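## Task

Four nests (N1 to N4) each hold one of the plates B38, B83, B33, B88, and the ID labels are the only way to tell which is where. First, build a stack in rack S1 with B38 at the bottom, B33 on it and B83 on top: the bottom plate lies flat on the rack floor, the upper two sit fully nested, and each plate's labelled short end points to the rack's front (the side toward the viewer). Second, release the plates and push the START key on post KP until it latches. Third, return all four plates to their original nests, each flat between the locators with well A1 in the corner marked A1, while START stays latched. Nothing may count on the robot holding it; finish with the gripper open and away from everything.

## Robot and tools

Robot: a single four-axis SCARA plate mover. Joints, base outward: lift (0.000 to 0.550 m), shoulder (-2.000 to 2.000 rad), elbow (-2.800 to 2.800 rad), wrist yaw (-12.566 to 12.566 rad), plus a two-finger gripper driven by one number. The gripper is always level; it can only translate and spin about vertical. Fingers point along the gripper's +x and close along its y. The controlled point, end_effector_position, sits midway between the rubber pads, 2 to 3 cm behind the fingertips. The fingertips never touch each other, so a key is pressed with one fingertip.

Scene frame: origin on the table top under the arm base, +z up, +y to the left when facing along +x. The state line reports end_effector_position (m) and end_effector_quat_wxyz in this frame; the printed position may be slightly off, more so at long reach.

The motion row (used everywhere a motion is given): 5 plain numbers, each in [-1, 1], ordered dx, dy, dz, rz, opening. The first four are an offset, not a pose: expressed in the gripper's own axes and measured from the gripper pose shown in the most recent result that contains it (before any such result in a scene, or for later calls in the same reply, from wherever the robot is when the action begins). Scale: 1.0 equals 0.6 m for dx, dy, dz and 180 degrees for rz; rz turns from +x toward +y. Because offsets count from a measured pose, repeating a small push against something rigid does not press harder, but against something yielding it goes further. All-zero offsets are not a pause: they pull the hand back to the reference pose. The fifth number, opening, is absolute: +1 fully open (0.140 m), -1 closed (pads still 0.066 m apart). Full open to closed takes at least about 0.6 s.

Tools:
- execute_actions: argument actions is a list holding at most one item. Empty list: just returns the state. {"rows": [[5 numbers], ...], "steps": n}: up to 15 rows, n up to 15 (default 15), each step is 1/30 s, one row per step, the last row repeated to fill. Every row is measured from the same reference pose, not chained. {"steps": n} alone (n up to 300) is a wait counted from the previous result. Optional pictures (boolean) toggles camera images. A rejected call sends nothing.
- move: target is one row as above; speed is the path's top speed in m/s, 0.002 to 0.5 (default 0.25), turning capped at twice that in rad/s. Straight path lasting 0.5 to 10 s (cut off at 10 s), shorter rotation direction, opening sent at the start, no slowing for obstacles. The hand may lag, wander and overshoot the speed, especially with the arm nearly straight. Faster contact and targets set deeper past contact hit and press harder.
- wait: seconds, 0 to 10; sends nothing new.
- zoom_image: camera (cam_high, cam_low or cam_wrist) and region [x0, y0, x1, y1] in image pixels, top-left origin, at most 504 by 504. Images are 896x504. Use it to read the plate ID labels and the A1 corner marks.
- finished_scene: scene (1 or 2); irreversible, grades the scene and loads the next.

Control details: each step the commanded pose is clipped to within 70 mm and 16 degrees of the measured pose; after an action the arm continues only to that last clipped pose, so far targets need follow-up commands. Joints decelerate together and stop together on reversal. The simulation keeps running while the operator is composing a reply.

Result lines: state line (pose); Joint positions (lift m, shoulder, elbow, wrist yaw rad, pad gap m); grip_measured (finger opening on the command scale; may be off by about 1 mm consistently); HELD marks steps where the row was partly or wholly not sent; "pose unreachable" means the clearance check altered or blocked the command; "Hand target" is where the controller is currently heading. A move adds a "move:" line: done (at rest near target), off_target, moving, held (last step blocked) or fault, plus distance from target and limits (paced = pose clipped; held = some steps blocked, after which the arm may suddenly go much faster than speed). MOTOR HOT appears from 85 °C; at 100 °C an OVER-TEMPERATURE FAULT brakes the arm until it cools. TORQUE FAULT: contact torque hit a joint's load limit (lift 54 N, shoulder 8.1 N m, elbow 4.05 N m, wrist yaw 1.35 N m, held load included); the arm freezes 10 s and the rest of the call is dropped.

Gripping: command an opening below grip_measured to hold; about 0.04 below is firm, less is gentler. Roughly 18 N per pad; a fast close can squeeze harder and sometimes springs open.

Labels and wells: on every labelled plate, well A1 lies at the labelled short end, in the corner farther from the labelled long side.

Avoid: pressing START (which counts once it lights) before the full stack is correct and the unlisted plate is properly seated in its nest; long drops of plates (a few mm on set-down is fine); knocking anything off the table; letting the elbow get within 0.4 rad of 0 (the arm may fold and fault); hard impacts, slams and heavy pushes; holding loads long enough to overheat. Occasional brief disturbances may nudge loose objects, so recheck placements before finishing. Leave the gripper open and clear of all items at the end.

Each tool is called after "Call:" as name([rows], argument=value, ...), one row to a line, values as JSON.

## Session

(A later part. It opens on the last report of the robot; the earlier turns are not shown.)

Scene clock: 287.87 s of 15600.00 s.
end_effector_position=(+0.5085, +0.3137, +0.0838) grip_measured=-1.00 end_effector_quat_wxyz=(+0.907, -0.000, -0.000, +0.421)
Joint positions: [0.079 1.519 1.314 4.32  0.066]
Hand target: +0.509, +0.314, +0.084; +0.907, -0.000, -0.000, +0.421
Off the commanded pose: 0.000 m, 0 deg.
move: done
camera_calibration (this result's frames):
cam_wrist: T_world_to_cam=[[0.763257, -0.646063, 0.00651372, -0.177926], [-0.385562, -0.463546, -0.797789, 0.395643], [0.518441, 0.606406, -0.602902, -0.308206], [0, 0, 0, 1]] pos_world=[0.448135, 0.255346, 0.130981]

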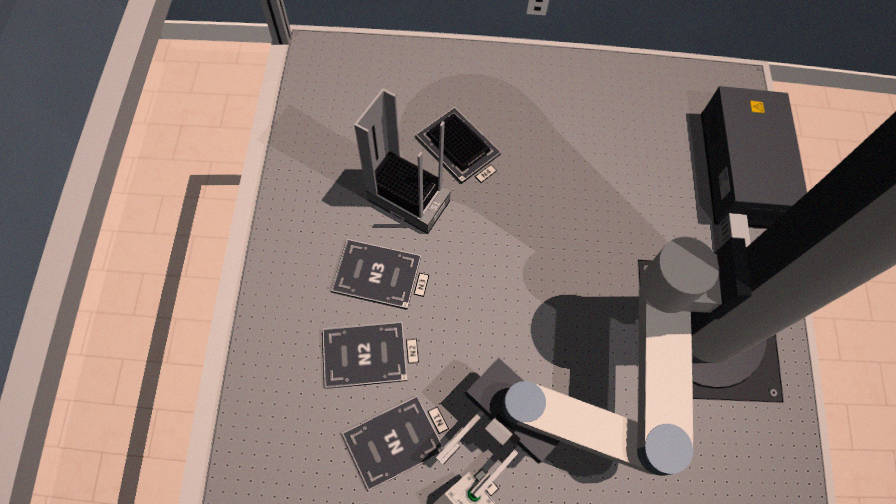

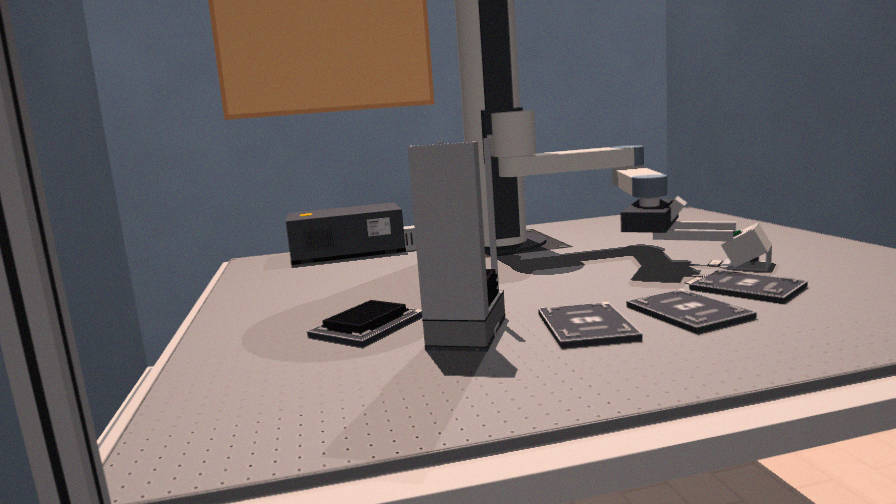

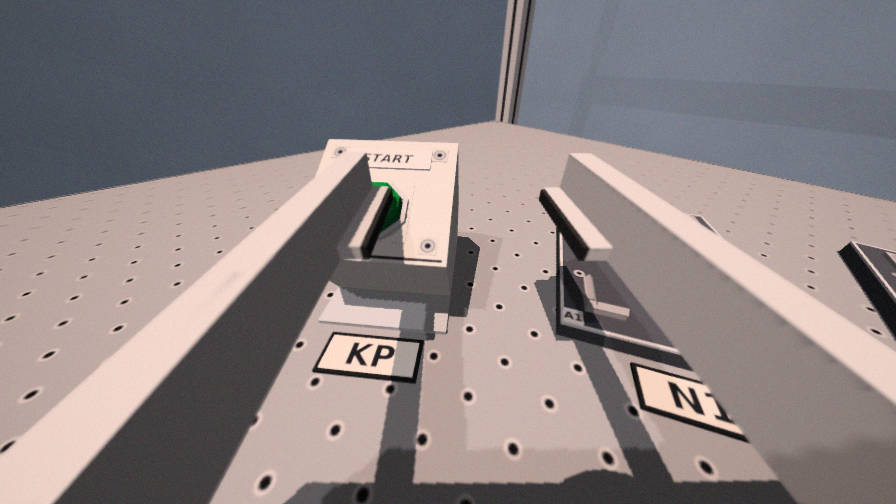

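Call:
move(target=[0.002,0,-0.005,0,-1], speed=0.005)

Call:
move(target=[0.002,0,-0.004,0,-1], speed=0.005)

Scene clock: 292.67 s of 15600.00 s.
end_effector_position=(+0.5093, +0.3145, +0.0810) grip_measured=-1.00 end_effector_quat_wxyz=(+0.907, -0.000, -0.000, +0.421)
Joint positions: [0.076 1.517 1.32  4.315 0.066]
Hand target: +0.509, +0.315, +0.081; +0.907, -0.000, -0.000, +0.421
Off the commanded pose: 0.000 m, 0 deg.
After step 90, 0.93 s passed at rest.
move: done
camera_calibration (this result's frames):
cam_wrist: T_world_to_cam=[[0.762958, -0.646415, 0.00651372, -0.177734], [-0.385776, -0.463368, -0.797789, 0.39414], [0.518721, 0.606167, -0.602902, -0.310853], [0, 0, 0, 1]] pos_world=[0.448899, 0.25617, 0.128185]

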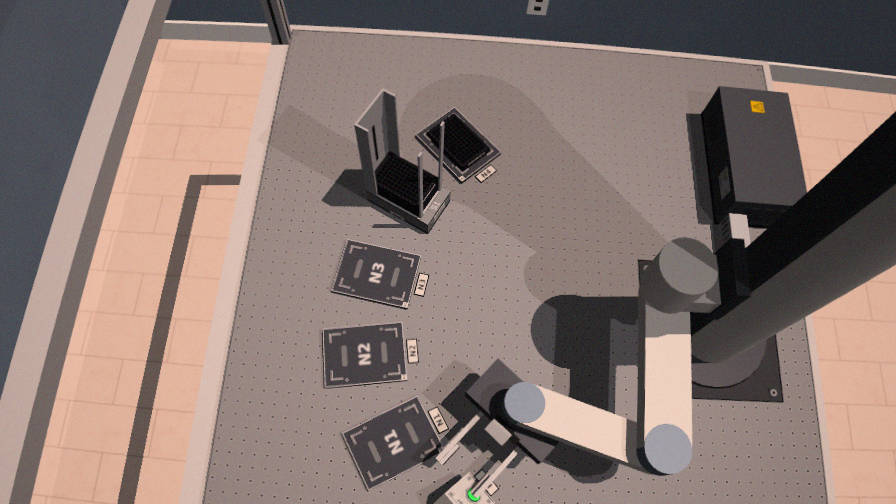

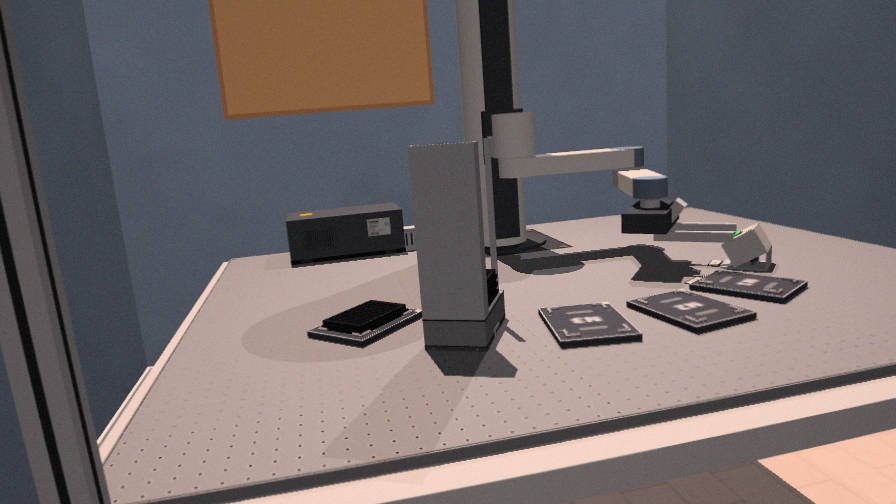

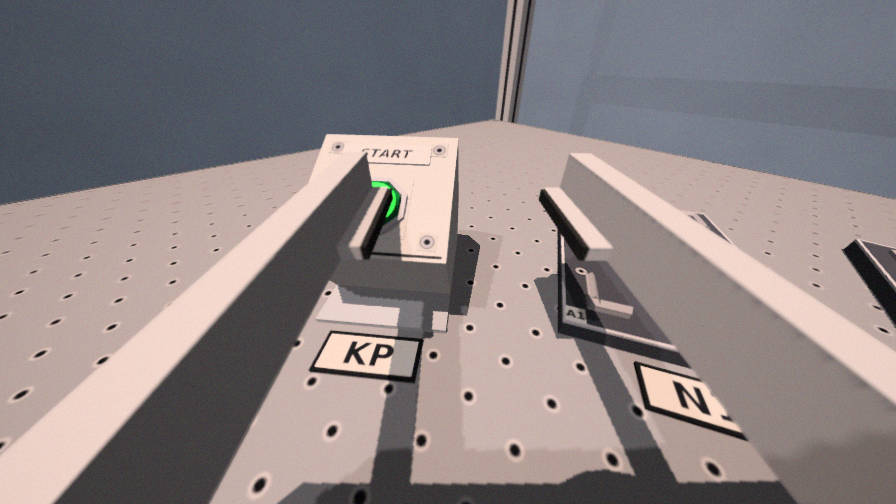

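Scene clock: 293.43 s of 15600.00 s.
end_effector_position=(+0.5098, +0.3149, +0.0797) grip_measured=-1.00 end_effector_quat_wxyz=(+0.907, -0.000, -0.000, +0.421)
Joint positions: [0.075 1.516 1.323 4.315 0.066]
Hand target: +0.510, +0.315, +0.079; +0.907, -0.000, -0.000, +0.421
Off the commanded pose: 0.001 m, 0 deg.
move: done
camera_calibration (this result's frames):
cam_wrist: T_world_to_cam=[[0.763411, -0.64588, 0.00651372, -0.178209], [-0.385452, -0.463638, -0.797789, 0.393406], [0.518296, 0.60653, -0.602902, -0.31196], [0, 0, 0, 1]] pos_world=[0.449373, 0.256509, 0.126934]

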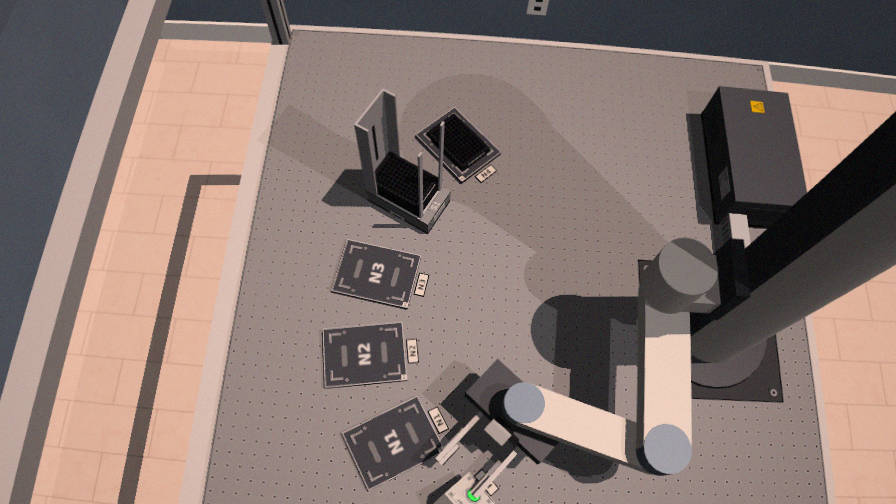

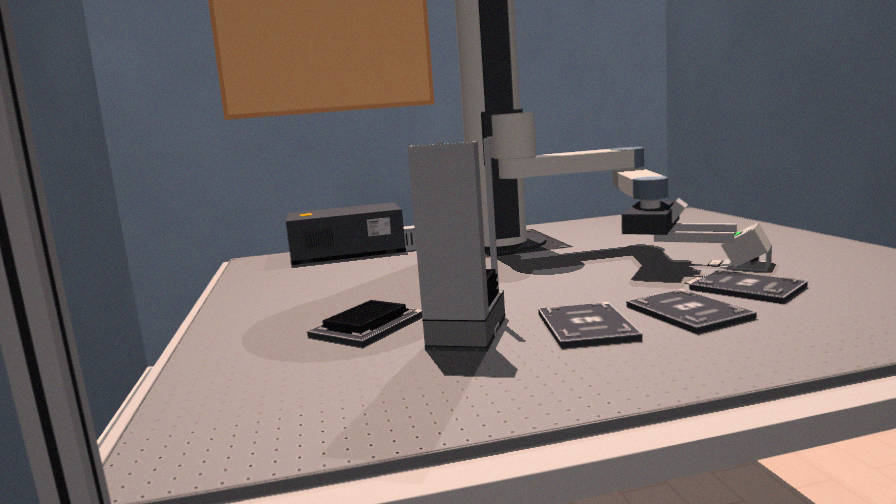

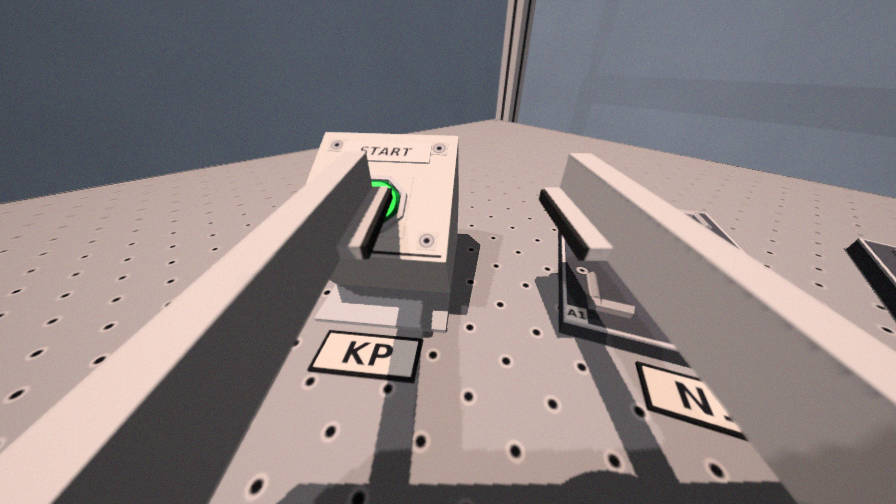

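Call:
move(target=[-0.02,0,0.0317,0,-1], speed=0.05)

Call:
move(target=[-0.583,-0.628,0,-0.4303,0], speed=0.35)

Scene clock: 297.93 s of 15600.00 s.
end_effector_position=(+0.5021, +0.3056, +0.0988) grip_measured=-1.00 end_effector_quat_wxyz=(+0.907, -0.000, -0.000, +0.421)
Joint positions: [0.094 1.532 1.265 4.356 0.066]
Hand target: +0.502, +0.306, +0.099; +0.907, -0.000, -0.000, +0.421
Off the commanded pose: 0.000 m, 0 deg.
After step 90, 0.77 s passed at rest.
move: done
camera_calibration (this result's frames):
cam_wrist: T_world_to_cam=[[0.763127, -0.646216, 0.00651372, -0.178221], [-0.385656, -0.463468, -0.797789, 0.401435], [0.518563, 0.606302, -0.602902, -0.290926], [0, 0, 0, 1]] pos_world=[0.441684, 0.247272, 0.146021]

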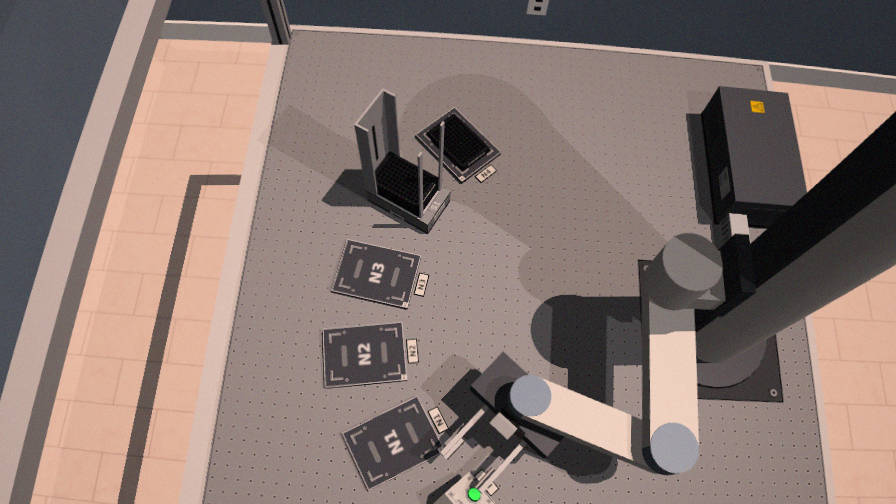

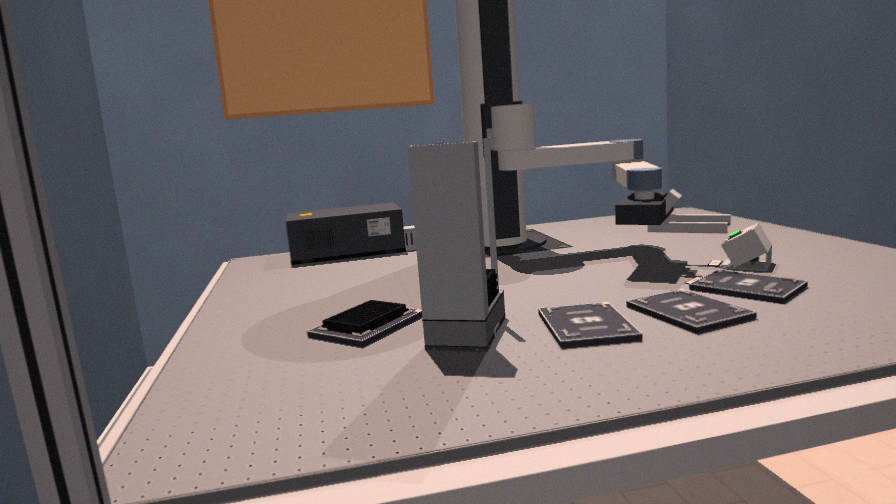

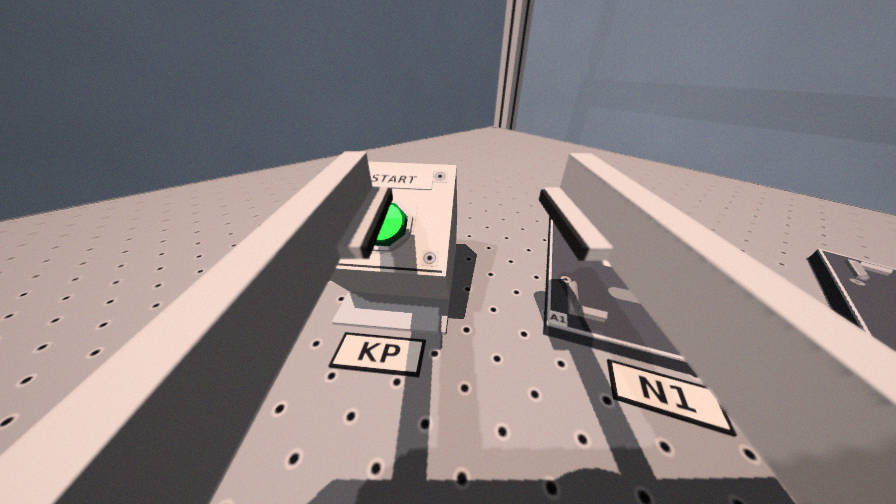

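Scene clock: 300.33 s of 15600.00 s.
end_effector_position=(+0.5642, -0.2049, +0.0988) grip_measured=+0.00 end_effector_quat_wxyz=(+0.971, -0.000, -0.000, -0.239)
Joint positions: [0.094 0.366 1.221 4.214 0.103]
Hand target: +0.564, -0.205, +0.099; +0.971, -0.000, -0.000, -0.239
Off the commanded pose: 0.000 m, 0 deg.
move: done
camera_calibration (this result's frames):
cam_wrist: T_world_to_cam=[[-0.464928, -0.885325, 0.00651372, 0.0884113], [-0.536203, 0.275717, -0.797789, 0.425181], [0.704506, -0.374407, -0.602902, -0.319479], [0, 0, 0, 1]] pos_world=[0.494163, -0.158572, 0.146014]

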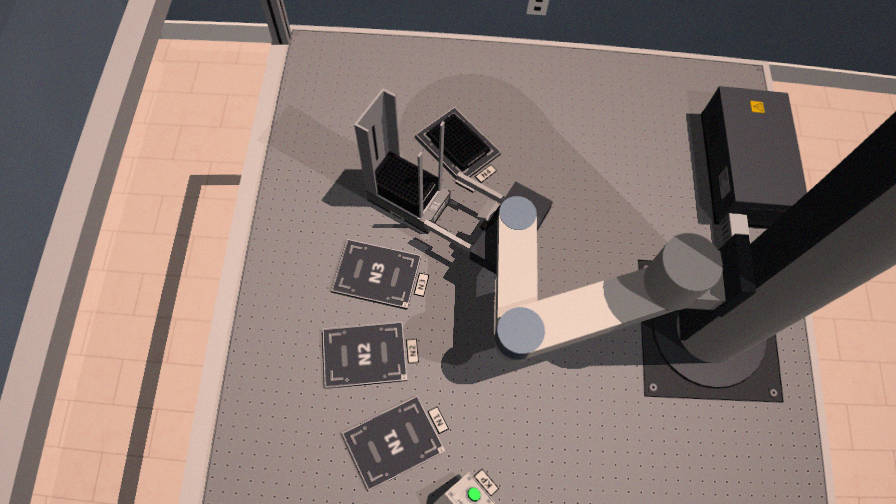

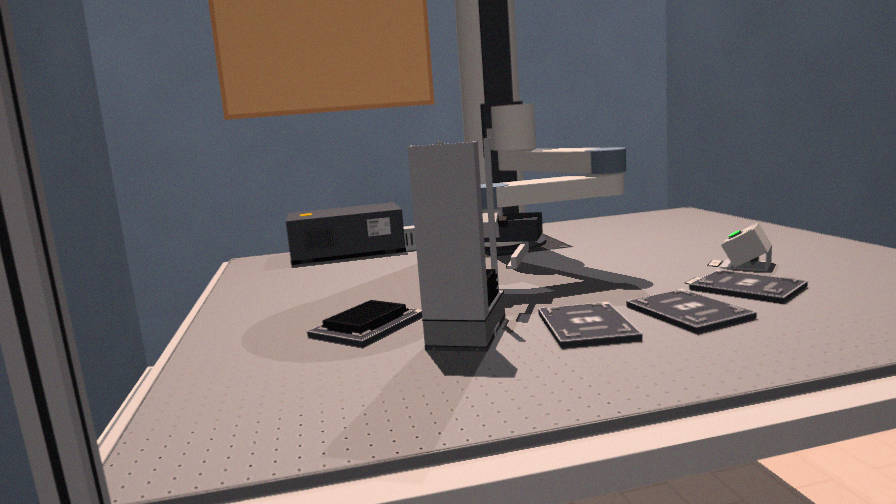

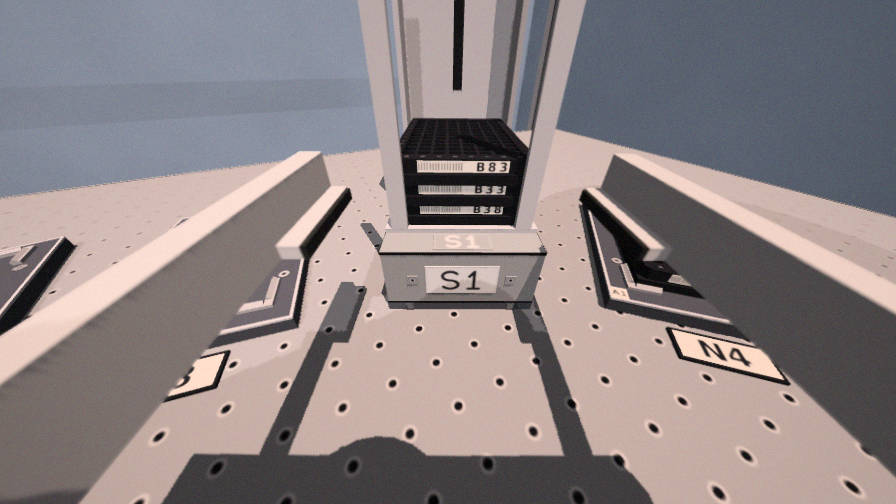

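Call:
move(target=[0.166,-0.0002,0,0,0], speed=0.15)

Call:
move(target=[0,0,0,0,-0.63])

Call:
move(target=[0,0,0.397,0,-0.63], speed=0.15)

Call:
move(target=[-0.0769,0.2966,0,0.1014,-0.63], speed=0.2)

Call:
move(target=[0,0,-0.485,0,-0.63], speed=0.2)

Scene clock: 309.70 s of 15600.00 s.
end_effector_position=(+0.6524, -0.2511, +0.0988) grip_measured=+0.00 end_effector_quat_wxyz=(+0.971, -0.000, -0.000, -0.239)
Joint positions: [0.094 0.148 1.747 3.906 0.103]
Hand target: +0.652, -0.251, +0.099; +0.971, -0.000, -0.000, -0.239
Off the commanded pose: 0.000 m, 0 deg.
After step 90, 5.37 s passed at rest.
move: done
camera_calibration (this result's frames):
cam_wrist: T_world_to_cam=[[-0.464741, -0.885423, 0.00651372, 0.0882891], [-0.536261, 0.275604, -0.797789, 0.485245], [0.704585, -0.374258, -0.602902, -0.398955], [0, 0, 0, 1]] pos_world=[0.582347, -0.204874, 0.146018]

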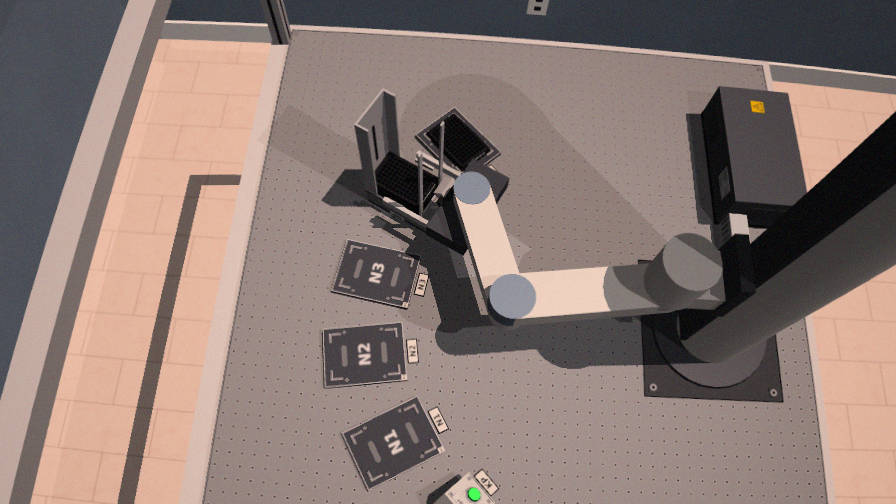

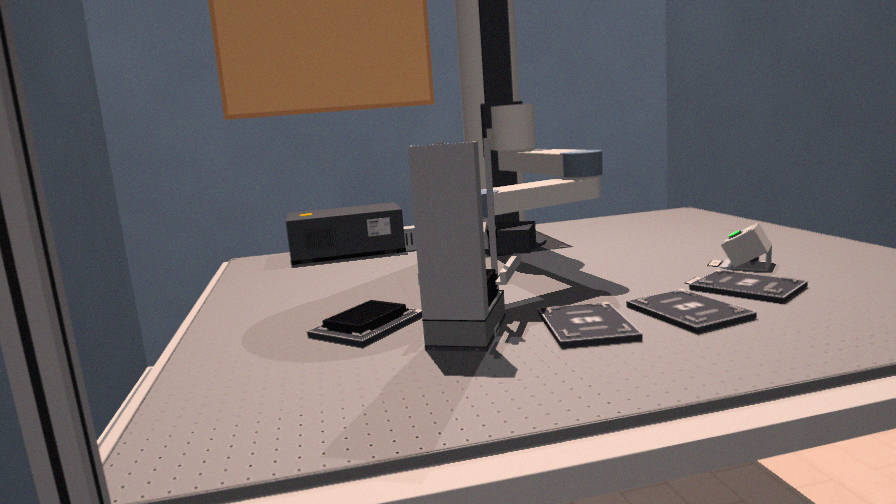

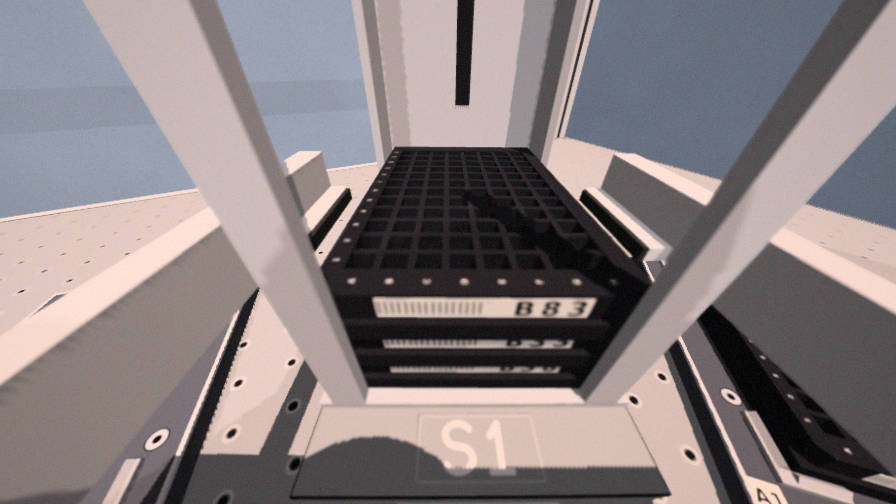

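Scene clock: 310.20 s of 15600.00 s.
end_effector_position=(+0.6524, -0.2511, +0.0988) grip_measured=-0.57 end_effector_quat_wxyz=(+0.971, -0.000, -0.000, -0.239)
Joint positions: [0.094 0.148 1.747 3.906 0.082]
Hand target: +0.652, -0.251, +0.099; +0.971, -0.000, -0.000, -0.239
Off the commanded pose: 0.000 m, 0 deg.
move: done
camera_calibration (this result's frames):
cam_wrist: T_world_to_cam=[[-0.464759, -0.885413, 0.00651372, 0.0882988], [-0.536255, 0.275615, -0.797789, 0.485244], [0.704578, -0.374272, -0.602902, -0.398953], [0, 0, 0, 1]] pos_world=[0.582345, -0.204876, 0.146018]

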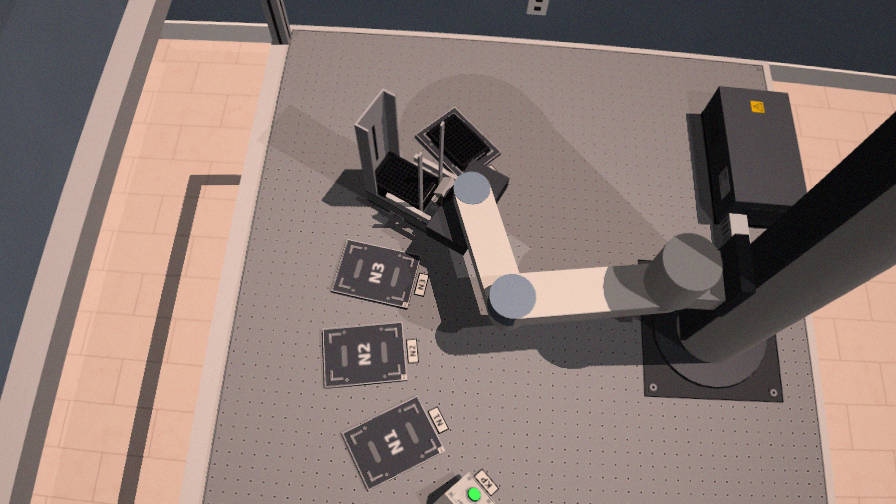

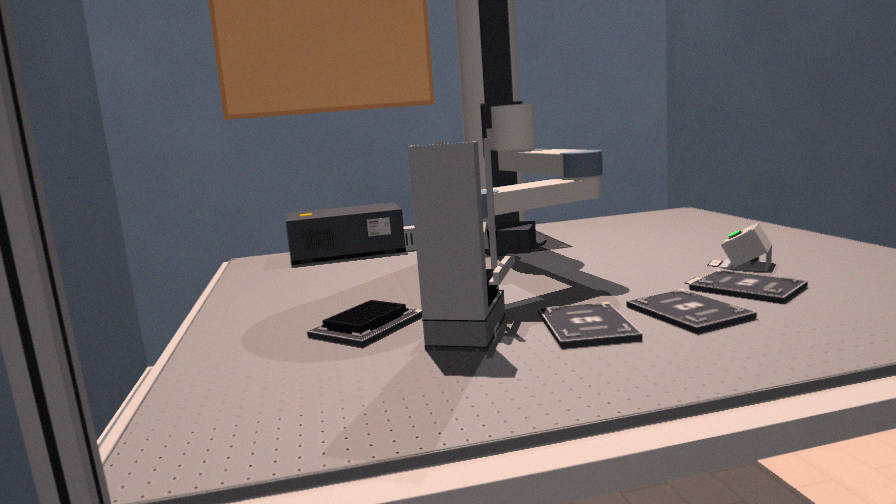

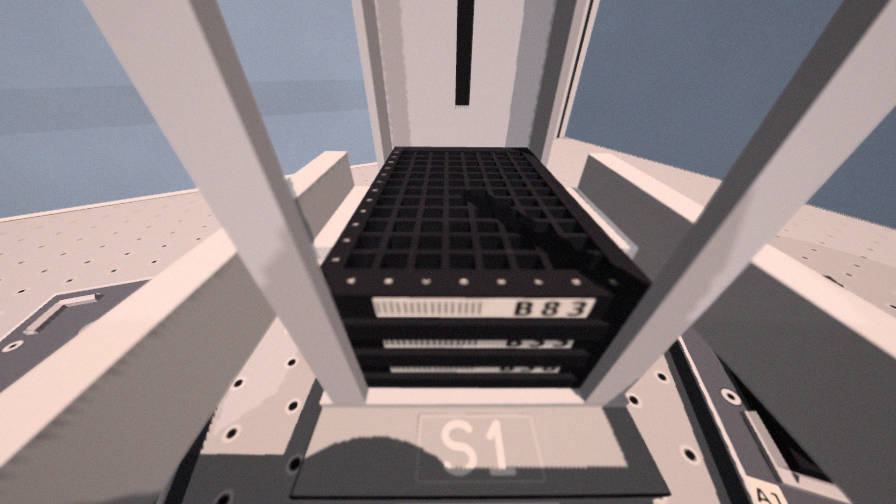

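Scene clock: 312.13 s of 15600.00 s.
end_effector_position=(+0.6524, -0.2511, +0.3371) grip_measured=-0.57 end_effector_quat_wxyz=(+0.971, -0.000, -0.000, -0.239)
Joint positions: [0.332 0.148 1.747 3.906 0.082]
Hand target: +0.652, -0.251, +0.337; +0.971, -0.000, -0.000, -0.239
Off the commanded pose: 0.000 m, 0 deg.
move: done
camera_calibration (this result's frames):
cam_wrist: T_world_to_cam=[[-0.464723, -0.885432, 0.00651372, 0.0867319], [-0.536266, 0.275593, -0.797789, 0.675326], [0.704592, -0.374244, -0.602902, -0.255316], [0, 0, 0, 1]] pos_world=[0.582354, -0.20487, 0.384272]

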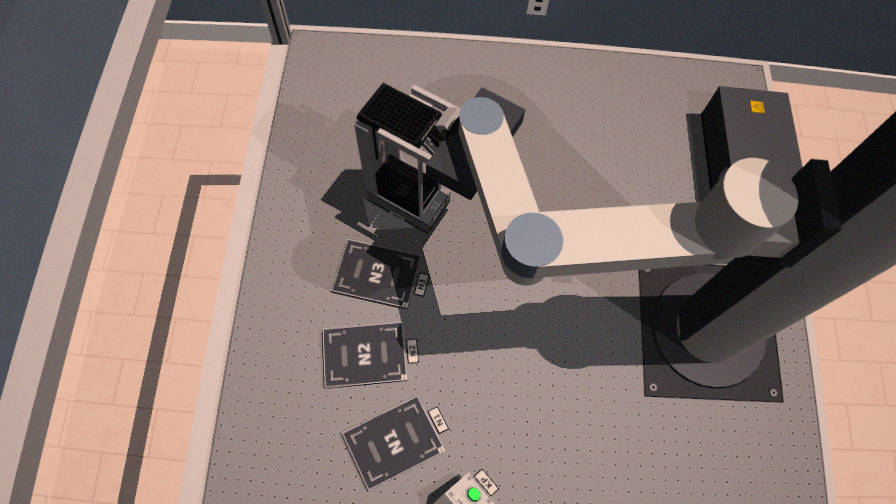

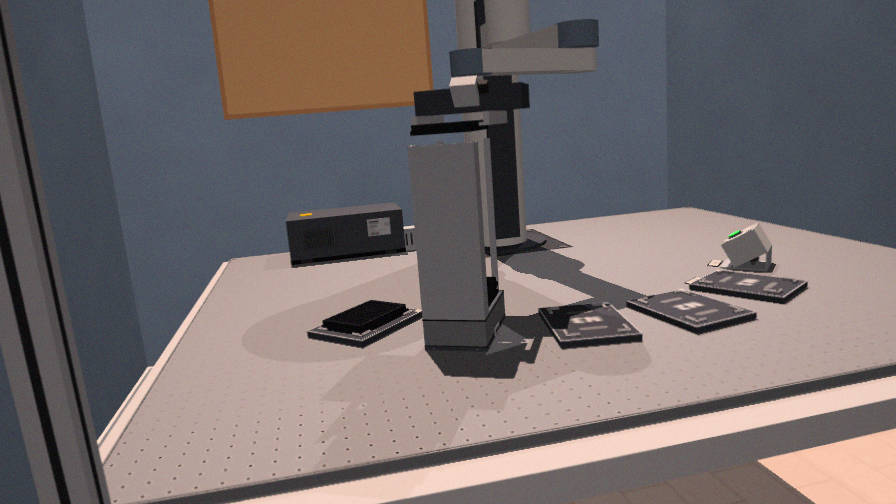

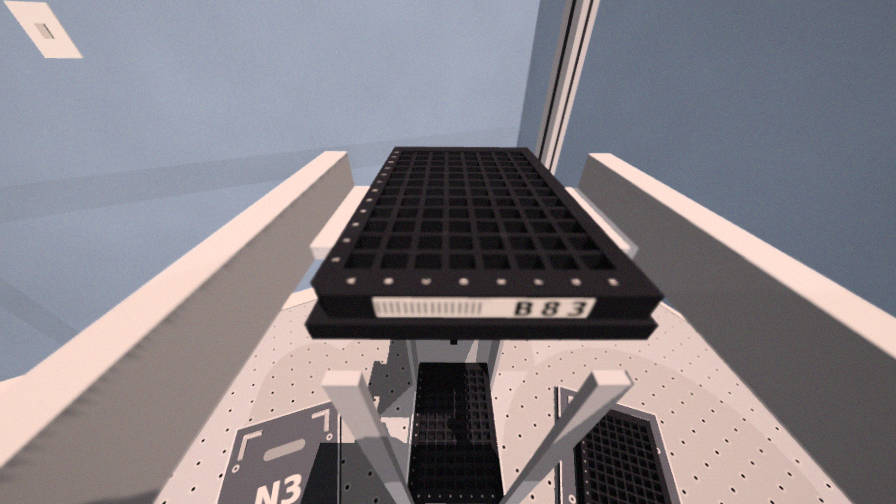

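Scene clock: 313.37 s of 15600.00 s.
end_effector_position=(+0.6941, -0.0719, +0.3371) grip_measured=-0.57 end_effector_quat_wxyz=(+0.997, -0.000, -0.000, -0.081)
Joint positions: [0.332 0.544 1.657 3.92  0.082]
Hand target: +0.694, -0.072, +0.337; +0.997, -0.000, -0.000, -0.082
Off the commanded pose: 0.000 m, 0 deg.
move: done
camera_calibration (this result's frames):
cam_wrist: T_world_to_cam=[[-0.163452, -0.98653, 0.00651372, 0.0484504], [-0.595655, 0.093423, -0.797789, 0.676398], [0.786434, -0.13428, -0.602902, -0.257149], [0, 0, 0, 1]] pos_world=[0.61305, -0.0499235, 0.384272]

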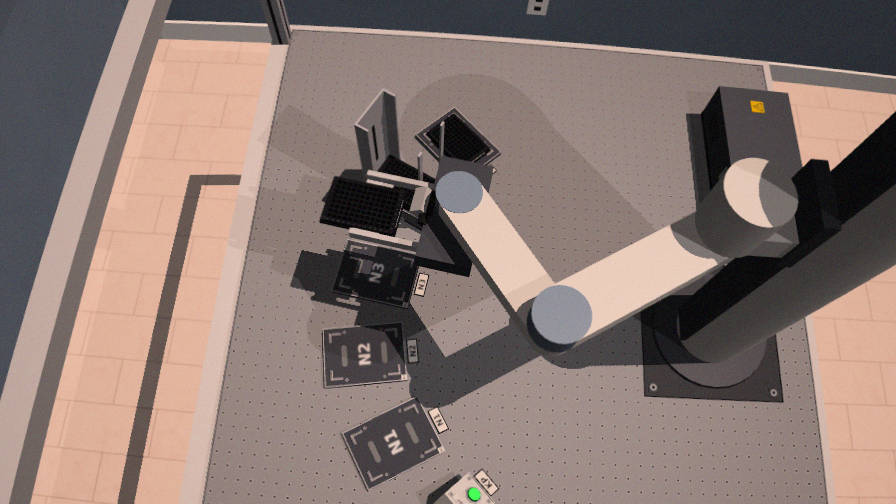

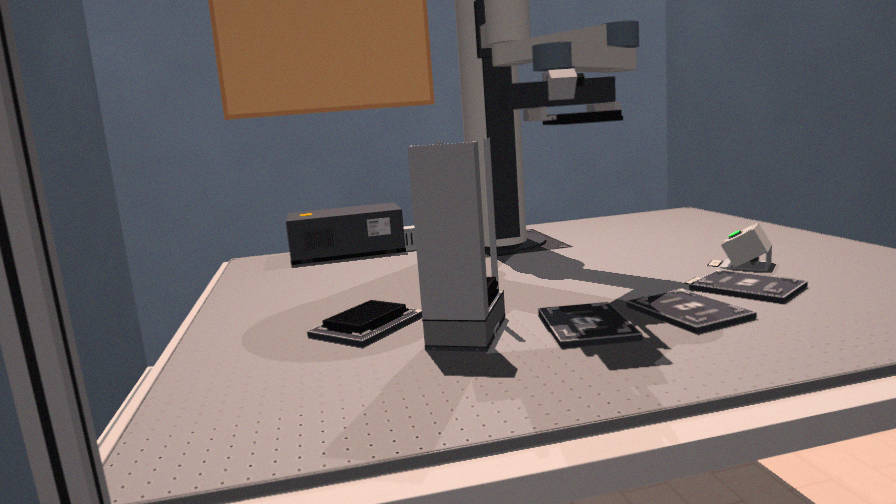

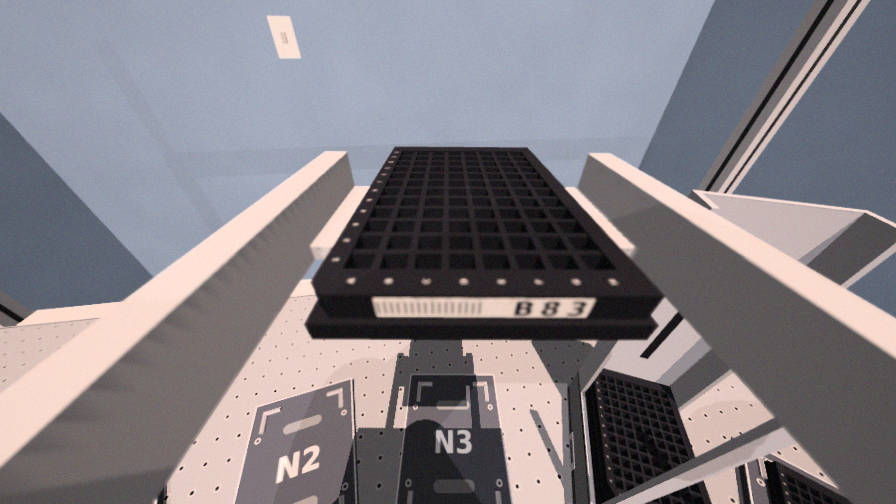

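Scene clock: 315.23 s of 15600.00 s.
end_effector_position=(+0.6941, -0.0719, +0.0460) grip_measured=-0.57 end_effector_quat_wxyz=(+0.997, -0.000, -0.000, -0.082)
Joint positions: [0.041 0.544 1.657 3.92  0.082]
Hand target: +0.694, -0.072, +0.046; +0.997, -0.000, -0.000, -0.081
Off the commanded pose: 0.000 m, 0 deg.
move: done
camera_calibration (this result's frames):
cam_wrist: T_world_to_cam=[[-0.16348, -0.986525, 0.00651372, 0.050359], [-0.595653, 0.09344, -0.797789, 0.444175], [0.78643, -0.134303, -0.602902, -0.432637], [0, 0, 0, 1]] pos_world=[0.613045, -0.0499275, 0.0931923]

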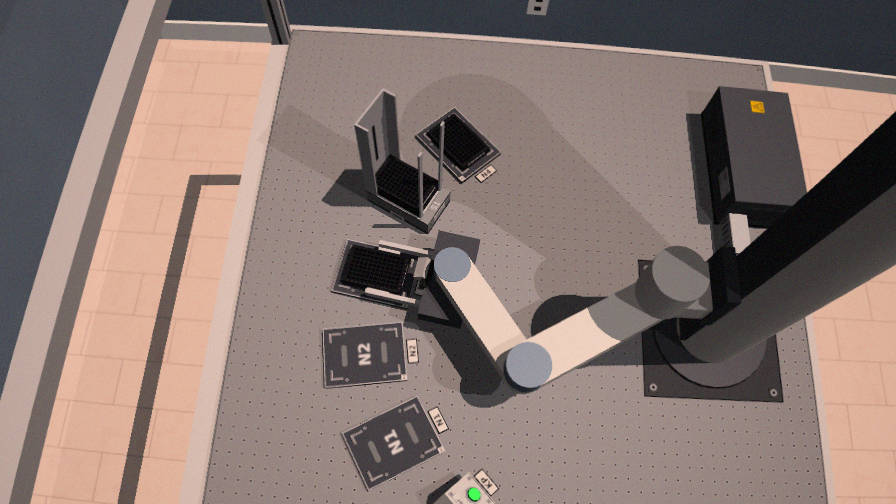

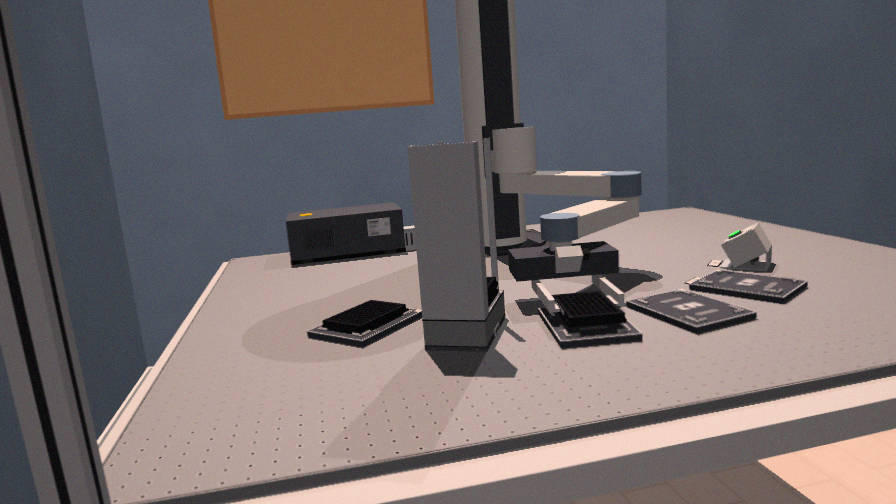

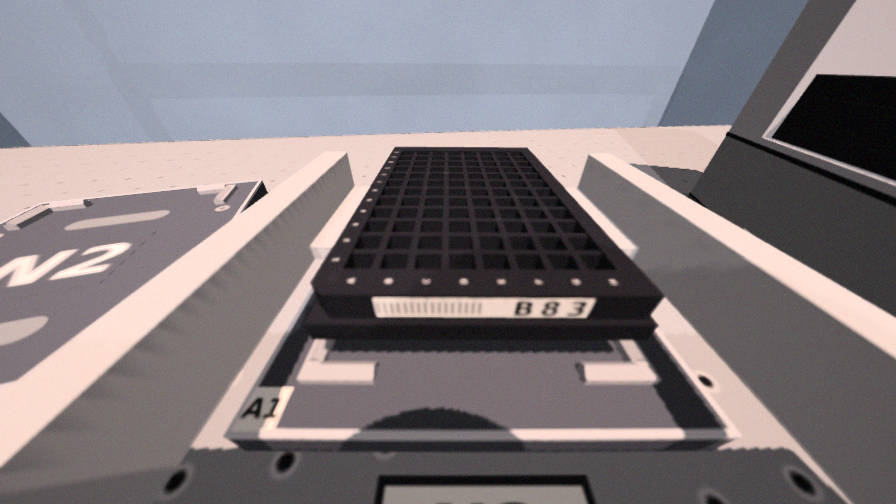

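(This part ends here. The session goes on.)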